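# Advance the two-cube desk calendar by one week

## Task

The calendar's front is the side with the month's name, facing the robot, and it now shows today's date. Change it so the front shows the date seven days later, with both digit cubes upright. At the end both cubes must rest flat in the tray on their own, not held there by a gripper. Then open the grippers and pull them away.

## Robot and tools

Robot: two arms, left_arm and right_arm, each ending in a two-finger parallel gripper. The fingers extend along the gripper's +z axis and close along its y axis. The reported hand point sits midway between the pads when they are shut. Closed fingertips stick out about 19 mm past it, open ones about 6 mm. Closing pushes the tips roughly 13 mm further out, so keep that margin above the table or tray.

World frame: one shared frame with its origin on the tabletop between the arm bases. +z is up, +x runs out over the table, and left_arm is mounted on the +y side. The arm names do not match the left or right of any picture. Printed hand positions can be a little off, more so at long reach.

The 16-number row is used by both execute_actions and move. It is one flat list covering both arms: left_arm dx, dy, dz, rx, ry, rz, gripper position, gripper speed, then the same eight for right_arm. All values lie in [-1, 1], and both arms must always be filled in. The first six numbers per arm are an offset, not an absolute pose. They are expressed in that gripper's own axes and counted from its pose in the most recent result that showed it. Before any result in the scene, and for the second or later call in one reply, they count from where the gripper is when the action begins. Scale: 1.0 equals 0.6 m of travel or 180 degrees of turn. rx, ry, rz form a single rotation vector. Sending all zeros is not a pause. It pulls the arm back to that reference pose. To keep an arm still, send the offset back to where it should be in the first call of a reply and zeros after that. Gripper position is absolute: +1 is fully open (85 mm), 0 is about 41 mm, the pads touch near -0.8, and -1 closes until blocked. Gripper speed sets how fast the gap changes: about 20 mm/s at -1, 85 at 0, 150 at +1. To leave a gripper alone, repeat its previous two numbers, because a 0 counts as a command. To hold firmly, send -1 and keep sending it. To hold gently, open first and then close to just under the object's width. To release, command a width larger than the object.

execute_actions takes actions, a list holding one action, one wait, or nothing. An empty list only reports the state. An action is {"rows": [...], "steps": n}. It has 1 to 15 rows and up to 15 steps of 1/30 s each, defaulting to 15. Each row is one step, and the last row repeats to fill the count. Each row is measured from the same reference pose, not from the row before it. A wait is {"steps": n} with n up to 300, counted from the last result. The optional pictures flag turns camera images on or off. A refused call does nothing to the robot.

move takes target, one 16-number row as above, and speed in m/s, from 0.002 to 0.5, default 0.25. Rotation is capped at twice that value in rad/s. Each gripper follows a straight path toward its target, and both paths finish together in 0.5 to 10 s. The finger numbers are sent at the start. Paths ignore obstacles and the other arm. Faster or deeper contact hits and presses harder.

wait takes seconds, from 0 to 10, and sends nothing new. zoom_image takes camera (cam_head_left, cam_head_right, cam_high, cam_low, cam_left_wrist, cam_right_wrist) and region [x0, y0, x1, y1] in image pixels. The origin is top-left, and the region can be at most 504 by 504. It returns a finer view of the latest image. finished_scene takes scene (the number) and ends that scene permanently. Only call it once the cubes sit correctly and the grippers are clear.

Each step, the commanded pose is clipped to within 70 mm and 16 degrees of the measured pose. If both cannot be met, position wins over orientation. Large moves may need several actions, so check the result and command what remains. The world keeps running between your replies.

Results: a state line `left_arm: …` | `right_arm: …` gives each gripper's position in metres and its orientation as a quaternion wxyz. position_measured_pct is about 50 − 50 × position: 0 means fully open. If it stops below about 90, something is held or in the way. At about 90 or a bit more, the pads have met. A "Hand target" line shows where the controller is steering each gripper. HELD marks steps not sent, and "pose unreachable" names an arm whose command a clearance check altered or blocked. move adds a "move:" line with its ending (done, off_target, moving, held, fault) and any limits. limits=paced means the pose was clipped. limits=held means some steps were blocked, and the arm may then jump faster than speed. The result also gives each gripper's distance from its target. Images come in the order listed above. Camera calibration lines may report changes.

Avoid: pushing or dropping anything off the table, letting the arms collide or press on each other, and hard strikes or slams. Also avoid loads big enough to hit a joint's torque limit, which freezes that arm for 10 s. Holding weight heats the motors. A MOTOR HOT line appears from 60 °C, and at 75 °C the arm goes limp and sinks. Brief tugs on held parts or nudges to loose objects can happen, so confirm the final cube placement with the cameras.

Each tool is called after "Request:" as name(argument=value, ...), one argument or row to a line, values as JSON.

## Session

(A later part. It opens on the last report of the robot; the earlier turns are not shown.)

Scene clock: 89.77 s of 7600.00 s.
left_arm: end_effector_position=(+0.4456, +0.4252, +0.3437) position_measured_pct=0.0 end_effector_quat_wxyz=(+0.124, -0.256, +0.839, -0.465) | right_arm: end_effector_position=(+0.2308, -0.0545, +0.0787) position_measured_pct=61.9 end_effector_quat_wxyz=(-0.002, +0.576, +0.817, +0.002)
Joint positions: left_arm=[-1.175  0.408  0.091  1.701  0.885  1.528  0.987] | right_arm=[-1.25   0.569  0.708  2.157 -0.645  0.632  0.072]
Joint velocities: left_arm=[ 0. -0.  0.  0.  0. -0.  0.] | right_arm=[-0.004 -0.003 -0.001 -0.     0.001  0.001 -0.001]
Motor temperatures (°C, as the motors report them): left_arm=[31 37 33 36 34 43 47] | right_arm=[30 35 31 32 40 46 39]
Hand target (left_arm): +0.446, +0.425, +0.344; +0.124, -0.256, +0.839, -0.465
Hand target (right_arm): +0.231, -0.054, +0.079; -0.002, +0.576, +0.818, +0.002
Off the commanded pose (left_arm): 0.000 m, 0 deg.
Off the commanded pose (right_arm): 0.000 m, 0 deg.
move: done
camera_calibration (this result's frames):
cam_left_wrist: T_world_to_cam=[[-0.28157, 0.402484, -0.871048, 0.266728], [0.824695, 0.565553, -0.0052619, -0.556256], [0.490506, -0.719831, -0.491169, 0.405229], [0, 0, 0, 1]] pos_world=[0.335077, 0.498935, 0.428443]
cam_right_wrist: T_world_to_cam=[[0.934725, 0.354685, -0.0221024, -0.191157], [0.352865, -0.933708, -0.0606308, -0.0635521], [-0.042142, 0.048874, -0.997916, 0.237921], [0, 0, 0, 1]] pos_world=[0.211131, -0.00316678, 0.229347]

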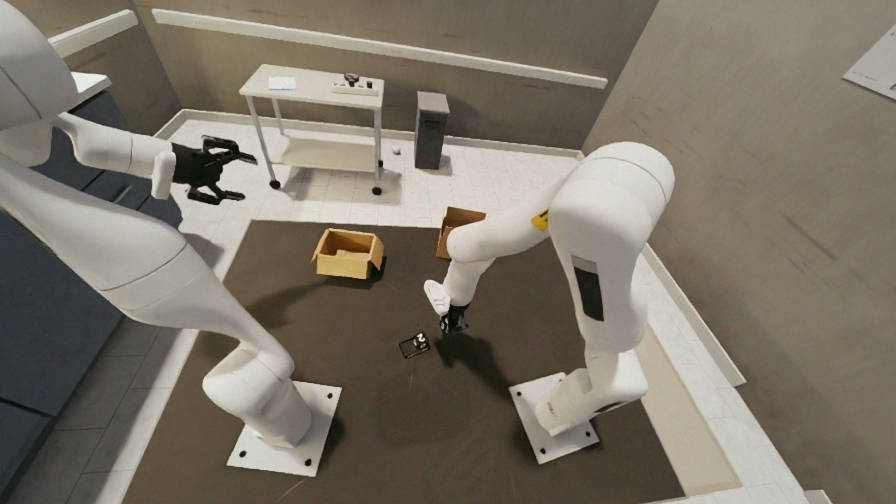

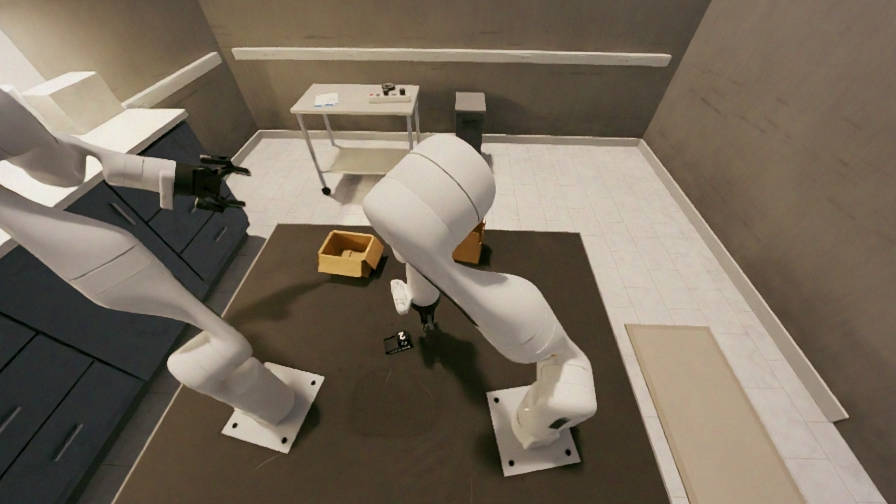

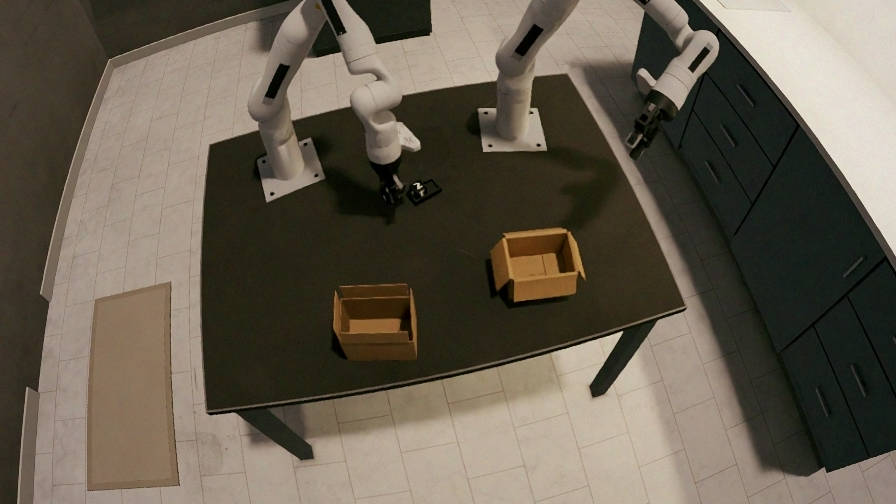

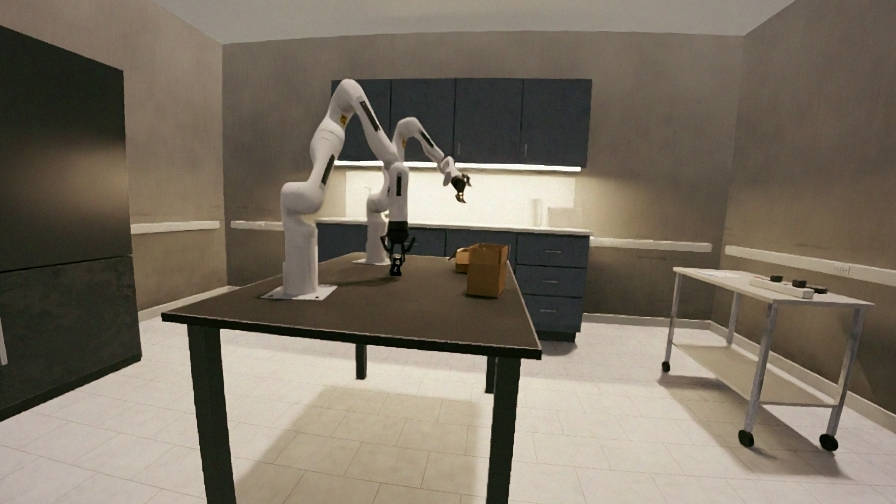

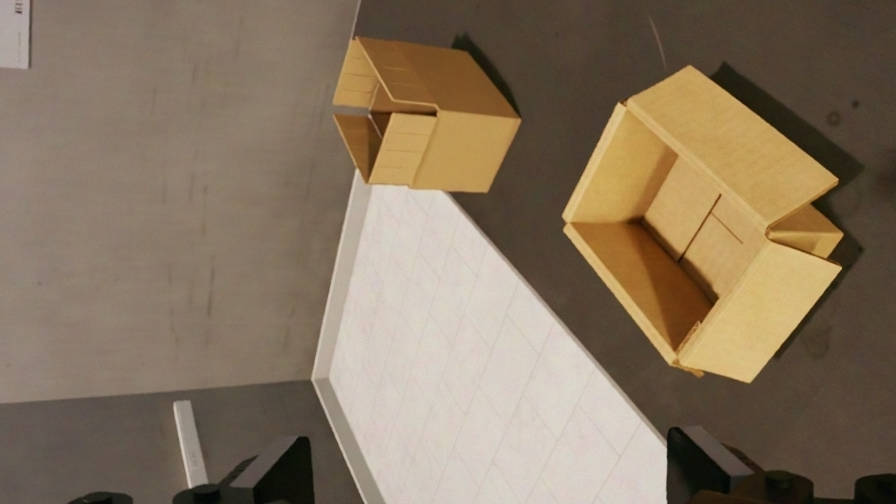

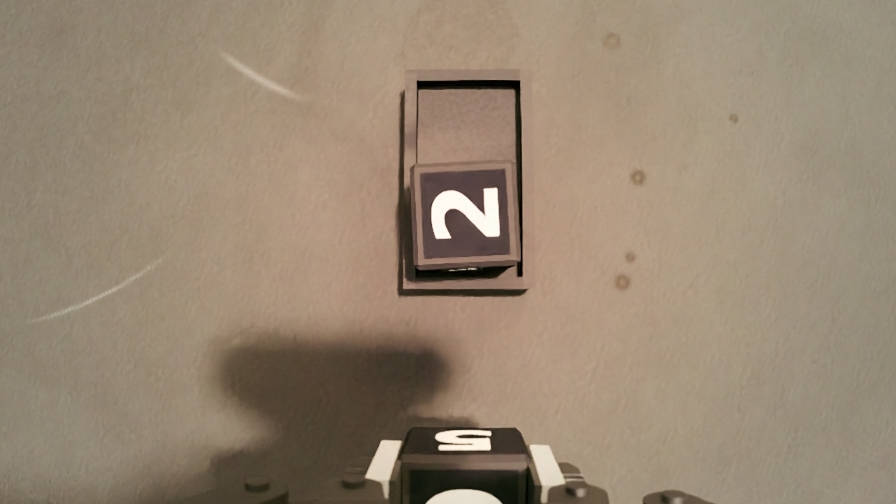

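Request:
move(
  target=[0,0,0,0,0,0,1,0,0.182,-0.001,0,0,0,0,-1,0.3],
)

Request:
move(
  target=[0,0,0,0,0,0,1,0,0,0,0.012,0,0,0,-1,0.3],
  speed=0.05,
)

Scene clock: 93.27 s of 7600.00 s.
left_arm: end_effector_position=(+0.4456, +0.4252, +0.3437) position_measured_pct=0.0 end_effector_quat_wxyz=(+0.124, -0.256, +0.839, -0.465) | right_arm: end_effector_position=(+0.1939, +0.0484, +0.0799) position_measured_pct=61.9 end_effector_quat_wxyz=(-0.002, +0.576, +0.817, +0.002)
Joint positions: left_arm=[-1.175  0.408  0.091  1.701  0.885  1.528  0.987] | right_arm=[-1.442  0.674  0.717  1.946 -0.645  0.759 -0.195]
Joint velocities: left_arm=[-0.    -0.001  0.001 -0.    -0.     0.    -0.001] | right_arm=[-0.006  0.005 -0.004 -0.001  0.004 -0.002 -0.004]
Motor temperatures (°C, as the motors report them): left_arm=[31 37 33 36 34 43 47] | right_arm=[30 35 31 32 40 46 39]
Hand target (left_arm): +0.446, +0.425, +0.344; +0.124, -0.256, +0.839, -0.465
Hand target (right_arm): +0.194, +0.048, +0.080; -0.002, +0.576, +0.817, +0.002
Off the commanded pose (left_arm): 0.000 m, 0 deg.
Off the commanded pose (right_arm): 0.001 m, 0 deg.
move: done
camera_calibration (this result's frames):
cam_left_wrist: T_world_to_cam=[[-0.28157, 0.402484, -0.871048, 0.266728], [0.824695, 0.565554, -0.00526127, -0.556257], [0.490507, -0.71983, -0.491169, 0.405229], [0, 0, 0, 1]] pos_world=[0.335078, 0.498935, 0.428442]
cam_right_wrist: T_world_to_cam=[[0.934945, 0.354156, -0.0212305, -0.193193], [0.352364, -0.933872, -0.0610126, 0.0456723], [-0.0414345, 0.0495626, -0.997911, 0.232375], [0, 0, 0, 1]] pos_world=[0.17416, 0.0995554, 0.230575]

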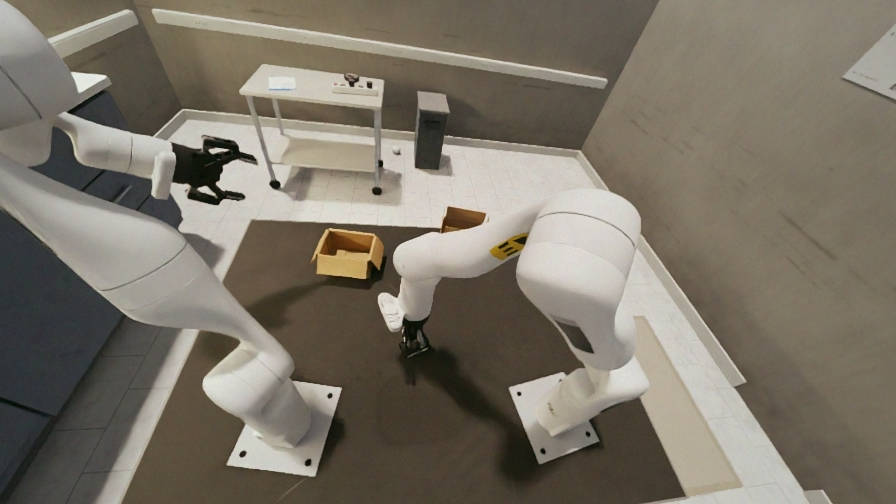

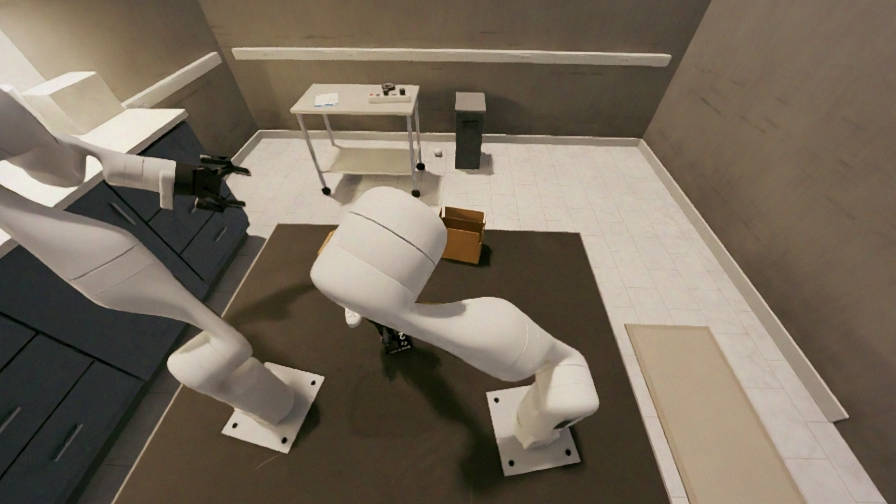

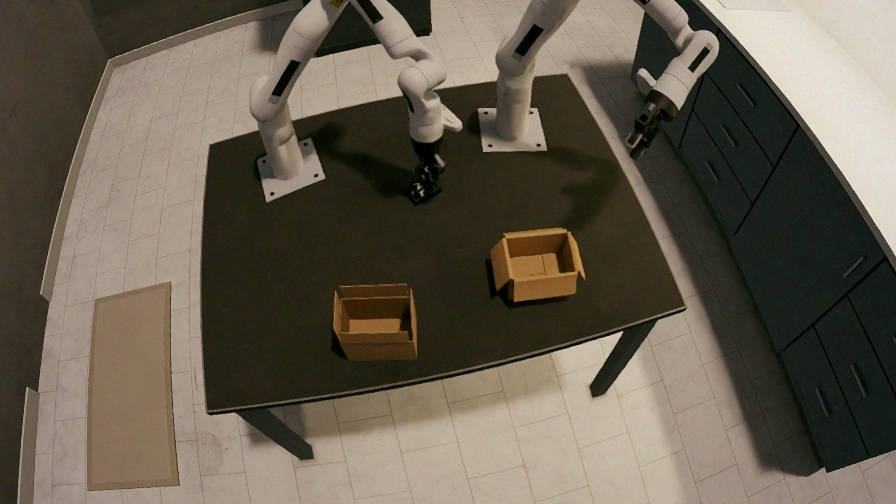

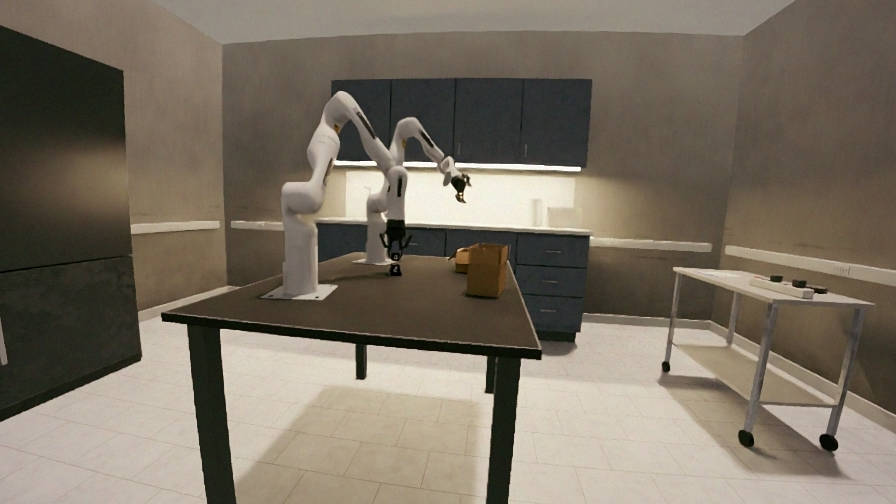

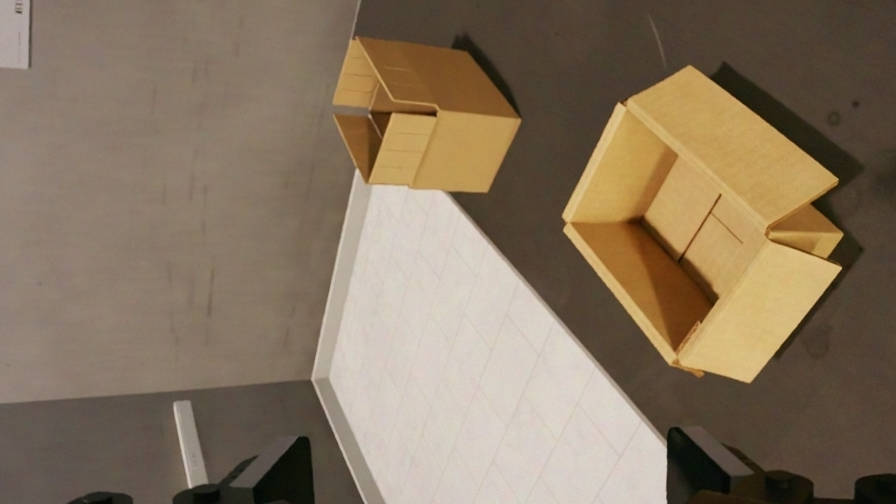

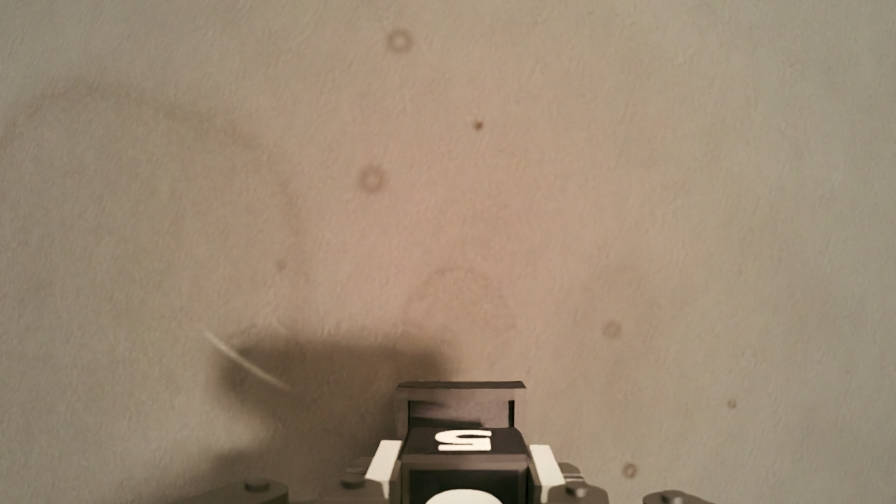

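Scene clock: 93.97 s of 7600.00 s.
left_arm: end_effector_position=(+0.4456, +0.4252, +0.3437) position_measured_pct=0.0 end_effector_quat_wxyz=(+0.124, -0.256, +0.839, -0.465) | right_arm: end_effector_position=(+0.1938, +0.0485, +0.0727) position_measured_pct=61.9 end_effector_quat_wxyz=(-0.002, +0.576, +0.817, +0.002)
Joint positions: left_arm=[-1.175  0.408  0.091  1.701  0.885  1.528  0.987] | right_arm=[-1.433  0.686  0.703  1.952 -0.66   0.741 -0.183]
Joint velocities: left_arm=[-0.    -0.001 -0.    -0.001  0.     0.     0.   ] | right_arm=[ 0.     0.001  0.001  0.    -0.     0.     0.   ]
Motor temperatures (°C, as the motors report them): left_arm=[31 37 33 36 34 43 47] | right_arm=[30 35 31 32 40 46 39]
Hand target (left_arm): +0.446, +0.425, +0.344; +0.124, -0.256, +0.839, -0.465
Hand target (right_arm): +0.194, +0.048, +0.073; -0.002, +0.576, +0.817, +0.002
Off the commanded pose (left_arm): 0.000 m, 0 deg.
Off the commanded pose (right_arm): 0.000 m, 0 deg.
move: done
camera_calibration (this result's frames):
cam_left_wrist: T_world_to_cam=[[-0.28157, 0.402483, -0.871049, 0.266728], [0.824694, 0.565555, -0.00526094, -0.556259], [0.490508, -0.71983, -0.491169, 0.405228], [0, 0, 0, 1]] pos_world=[0.335078, 0.498936, 0.428442]
cam_right_wrist: T_world_to_cam=[[0.934877, 0.354335, -0.0212381, -0.193308], [0.352536, -0.933797, -0.0611759, 0.045355], [-0.0415088, 0.0497047, -0.997901, 0.225204], [0, 0, 0, 1]] pos_world=[0.174078, 0.0996543, 0.223401]

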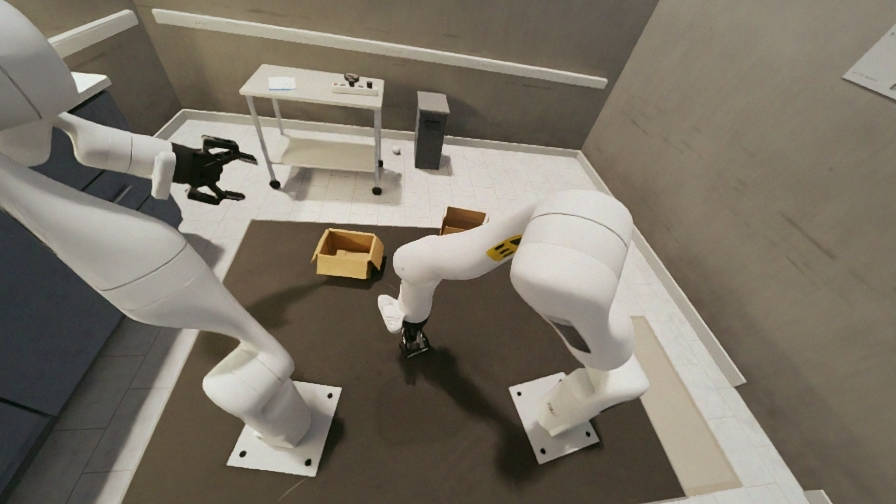

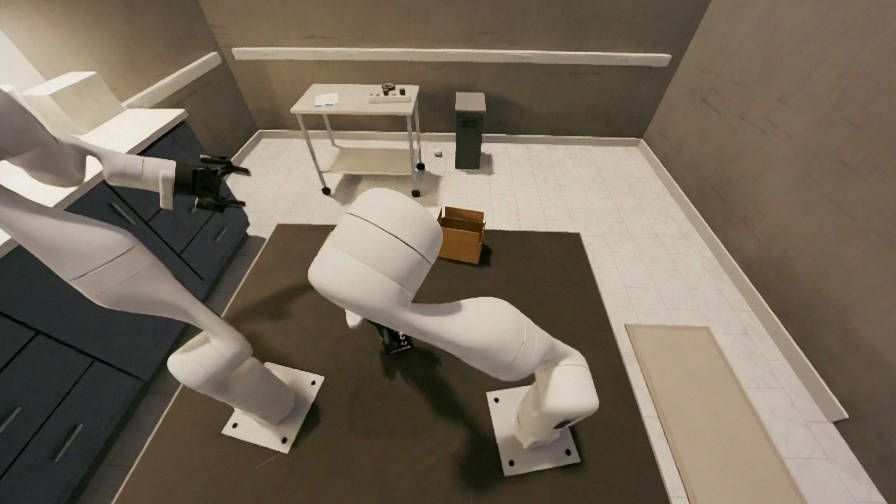

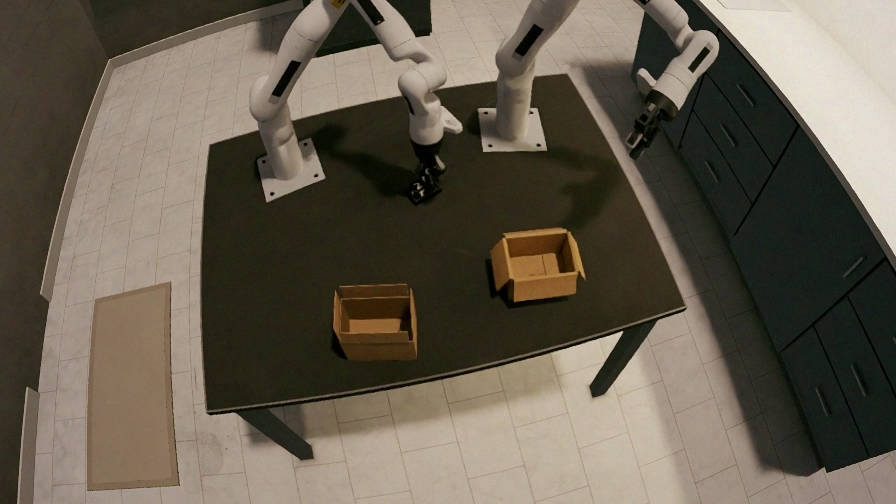

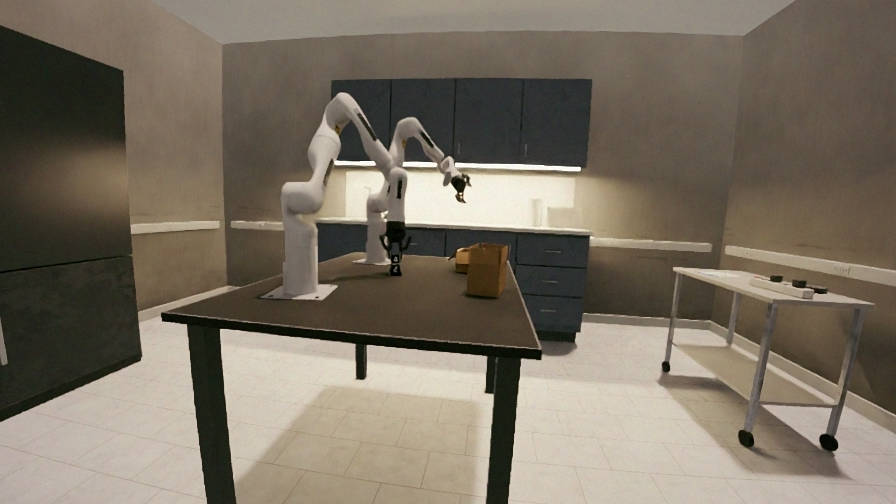

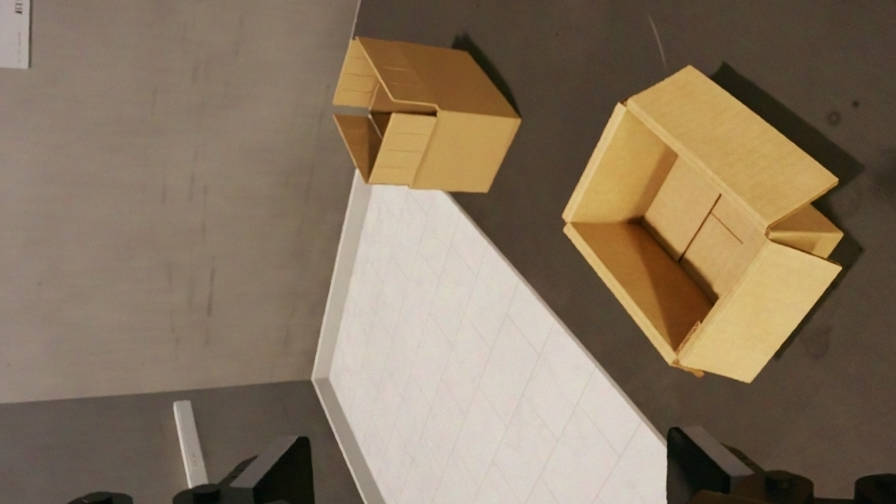

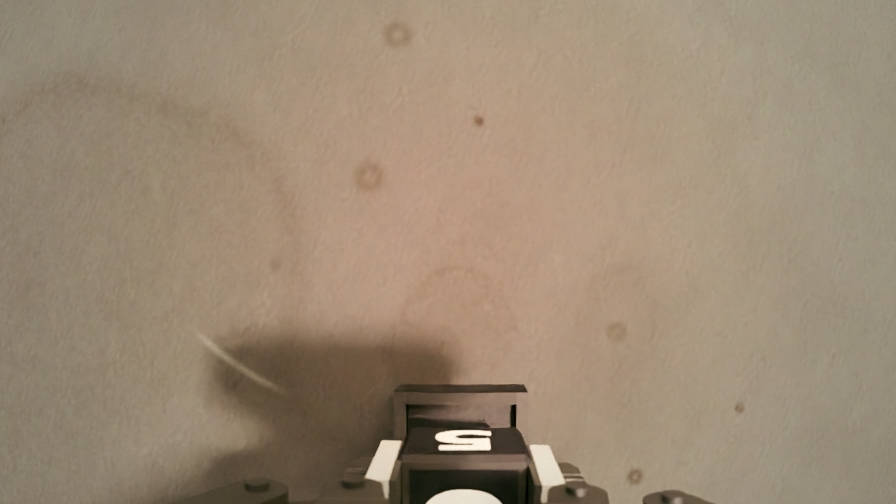

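Request:
move(
  target=[0,0,0,0,0,0,1,0,-0.0015,0,0.036,0,0,0,-1,0.3],
  speed=0.04,
)

Scene clock: 98.60 s of 7600.00 s.
left_arm: end_effector_position=(+0.4456, +0.4252, +0.3437) position_measured_pct=0.0 end_effector_quat_wxyz=(+0.124, -0.256, +0.839, -0.465) | right_arm: end_effector_position=(+0.1938, +0.0480, +0.0511) position_measured_pct=61.9 end_effector_quat_wxyz=(-0.003, +0.576, +0.817, +0.002)
Joint positions: left_arm=[-1.175  0.408  0.091  1.701  0.885  1.528  0.987] | right_arm=[-1.403  0.724  0.659  1.968 -0.703  0.686 -0.146]
Joint velocities: left_arm=[-0.     0.002  0.001 -0.002 -0.     0.001  0.   ] | right_arm=[ 0.003  0.003  0.002  0.    -0.    -0.001  0.   ]
Motor temperatures (°C, as the motors report them): left_arm=[31 37 33 36 34 43 47] | right_arm=[30 35 31 32 40 46 39]
Hand target (left_arm): +0.446, +0.425, +0.344; +0.124, -0.256, +0.839, -0.465
Hand target (right_arm): +0.194, +0.048, +0.051; -0.003, +0.576, +0.817, +0.002
Off the commanded pose (left_arm): 0.000 m, 0 deg.
Off the commanded pose (right_arm): 0.000 m, 0 deg.
After step 90, 0.87 s passed at rest.
move: done
camera_calibration (this result's frames):
cam_left_wrist: T_world_to_cam=[[-0.28157, 0.402483, -0.871049, 0.266728], [0.824694, 0.565555, -0.00526046, -0.55626], [0.490509, -0.71983, -0.491168, 0.405227], [0, 0, 0, 1]] pos_world=[0.335079, 0.498937, 0.428442]
cam_right_wrist: T_world_to_cam=[[0.934657, 0.354912, -0.0212835, -0.19361], [0.353089, -0.933554, -0.0616801, 0.0435089], [-0.0417603, 0.0501348, -0.997869, 0.20374], [0, 0, 0, 1]] pos_world=[0.174105, 0.099118, 0.201868]

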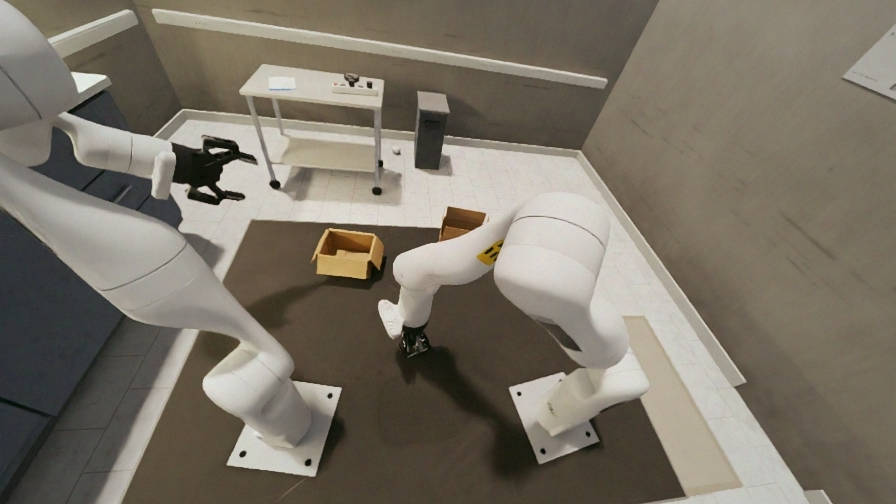

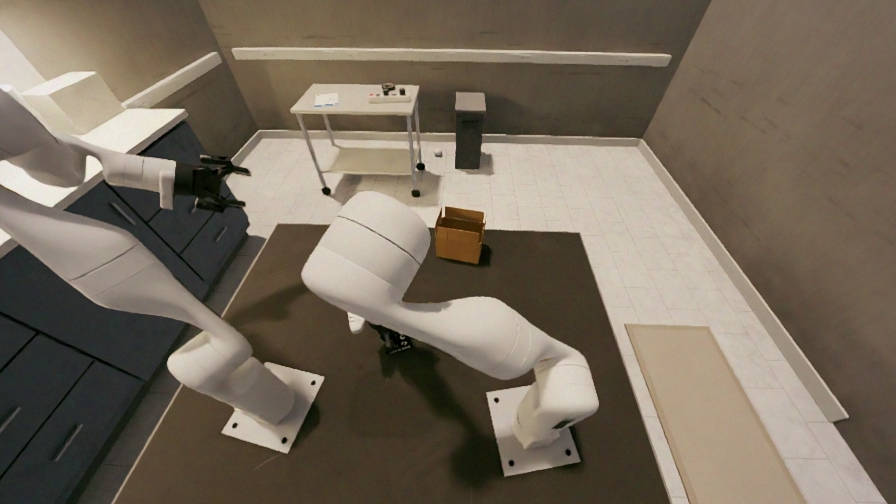

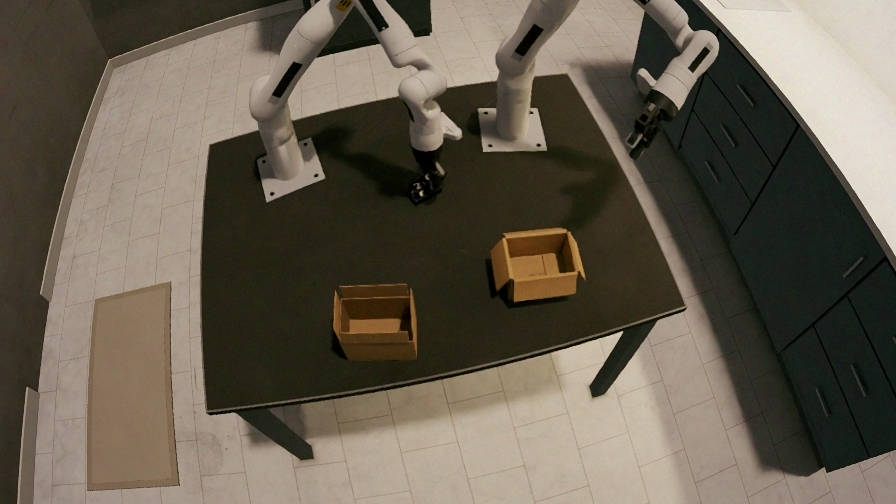

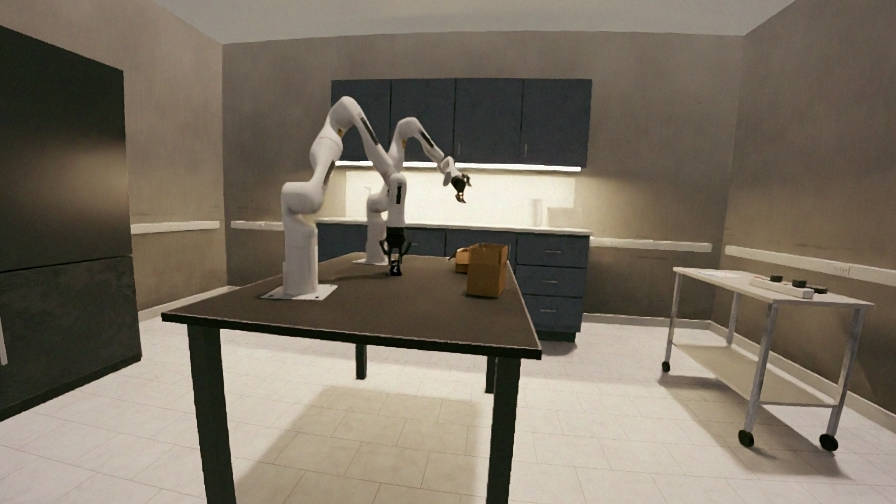

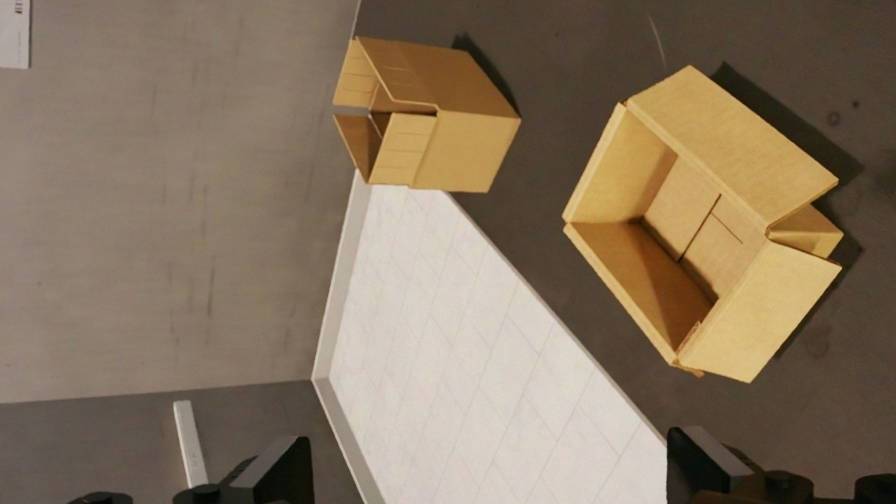

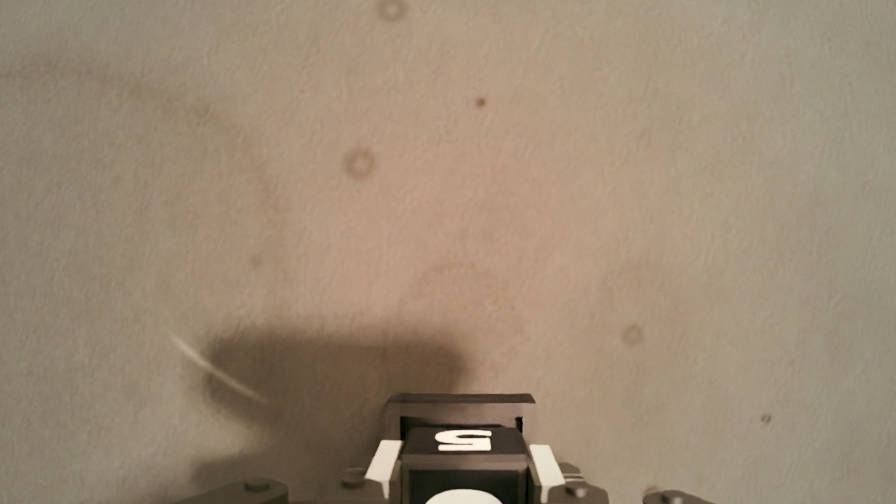

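Request:
execute_actions(
  actions=[],
)

Scene clock: 103.50 s of 7600.00 s.
left_arm: end_effector_position=(+0.4456, +0.4252, +0.3437) position_measured_pct=0.0 end_effector_quat_wxyz=(+0.124, -0.256, +0.839, -0.465) | right_arm: end_effector_position=(+0.1940, +0.0479, +0.0510) position_measured_pct=61.9 end_effector_quat_wxyz=(-0.003, +0.576, +0.817, +0.002)
Joint positions: left_arm=[-1.175  0.408  0.091  1.701  0.885  1.528  0.987] | right_arm=[-1.402  0.724  0.659  1.968 -0.703  0.686 -0.146]
Joint velocities: left_arm=[-0.001 -0.    -0.    -0.     0.    -0.    -0.001] | right_arm=[ 0.     0.     0.     0.     0.    -0.001 -0.   ]
Motor temperatures (°C, as the motors report them): left_arm=[31 37 33 36 34 43 47] | right_arm=[30 35 31 32 40 46 39]
Hand target (left_arm): +0.446, +0.425, +0.344; +0.124, -0.256, +0.839, -0.465
Hand target (right_arm): +0.194, +0.048, +0.051; -0.003, +0.576, +0.817, +0.002
Off the commanded pose (left_arm): 0.000 m, 0 deg.
Off the commanded pose (right_arm): 0.000 m, 0 deg.
Steps of this call (steps 1 to 90: nothing new was sent; then 1.90 s passed at rest). Readings (end_effector_position | what the end effector reports):
1: left_arm (+0.4456, +0.4252, +0.3437) | right_arm (+0.1939, +0.0480, +0.0511) | left_arm position_measured_pct=0.0 | right_arm position_measured_pct=61.9
2: left_arm (+0.4456, +0.4252, +0.3437) | right_arm (+0.1939, +0.0480, +0.0511) | left_arm position_measured_pct=0.0 | right_arm position_measured_pct=61.9
4: left_arm (+0.4456, +0.4252, +0.3437) | right_arm (+0.1940, +0.0479, +0.0511) | left_arm position_measured_pct=0.0 | right_arm position_measured_pct=61.9
8: left_arm (+0.4456, +0.4252, +0.3437) | right_arm (+0.1940, +0.0479, +0.0510) | left_arm position_measured_pct=0.0 | right_arm position_measured_pct=61.9
90: the state above
camera_calibration (this result's frames):
cam_left_wrist: T_world_to_cam=[[-0.281569, 0.402483, -0.871049, 0.266728], [0.824694, 0.565555, -0.00526042, -0.55626], [0.490509, -0.71983, -0.491168, 0.405227], [0, 0, 0, 1]] pos_world=[0.335079, 0.498937, 0.428442]
cam_right_wrist: T_world_to_cam=[[0.934813, 0.354497, -0.0213657, -0.193719], [0.352683, -0.933728, -0.0613777, 0.0433678], [-0.041708, 0.0498414, -0.997886, 0.203648], [0, 0, 0, 1]] pos_world=[0.17429, 0.0990166, 0.20174]

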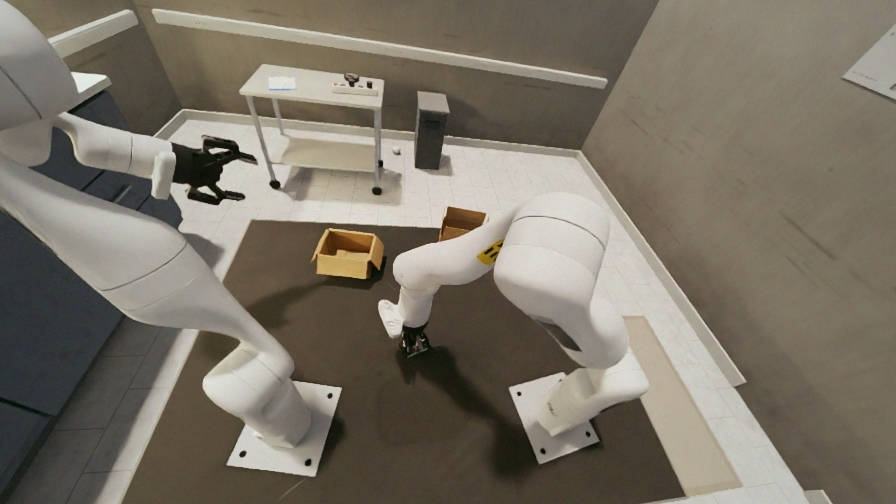

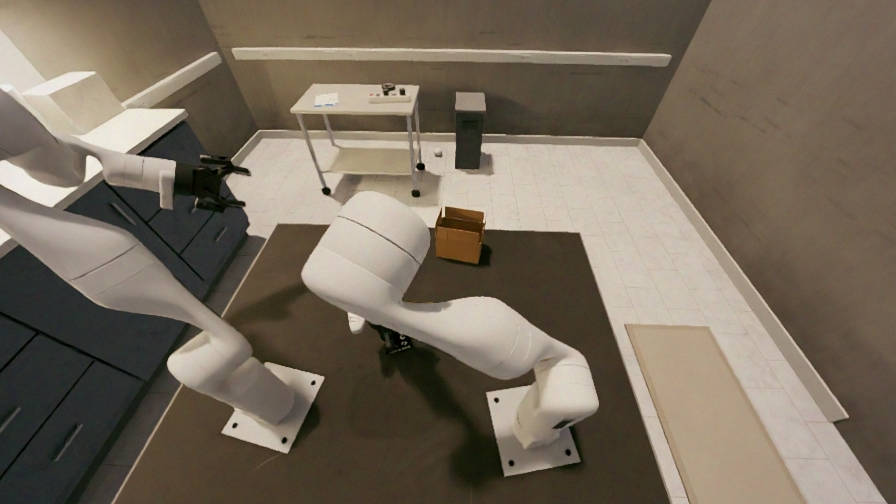

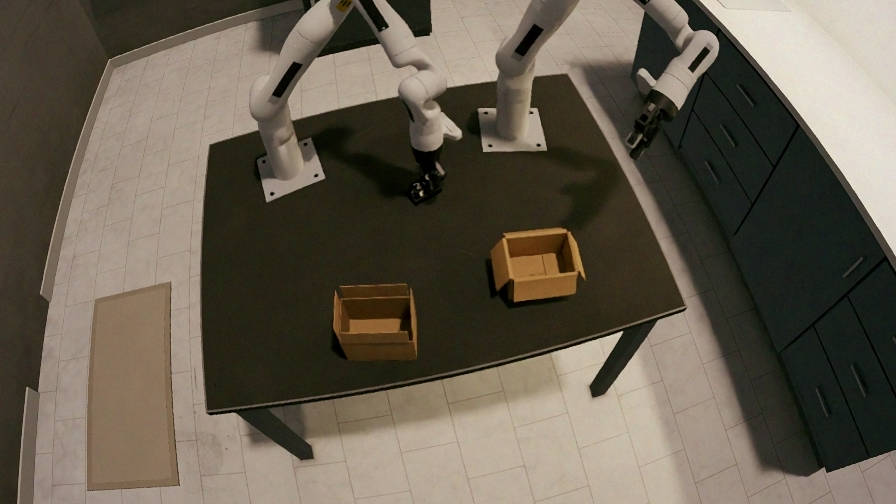

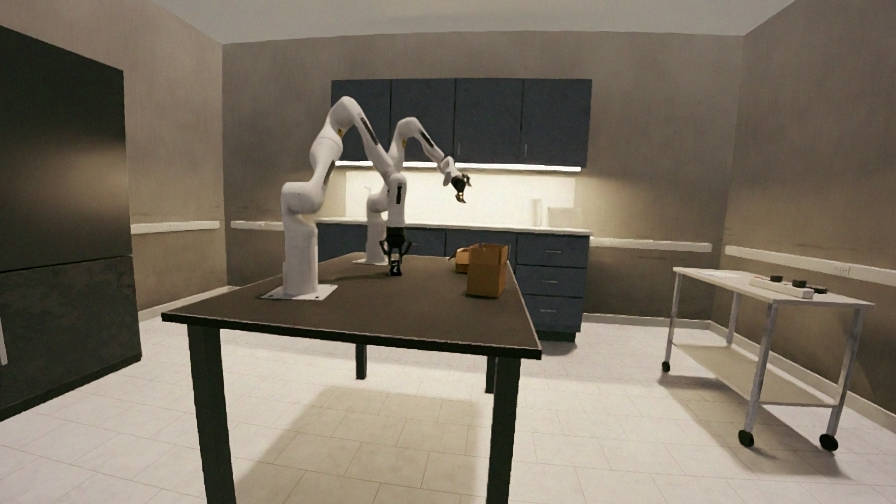

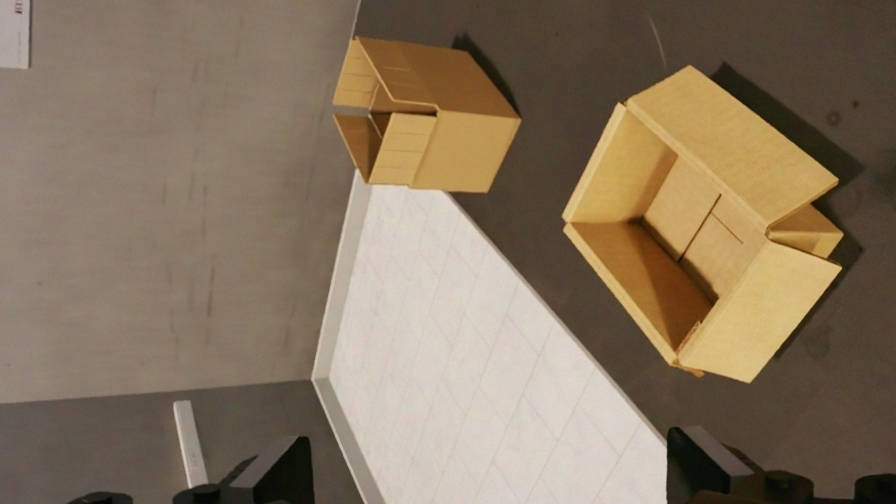

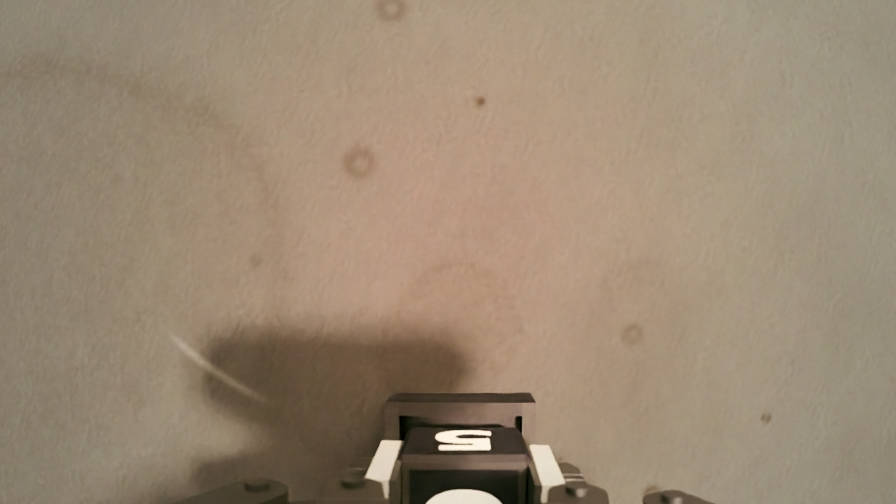

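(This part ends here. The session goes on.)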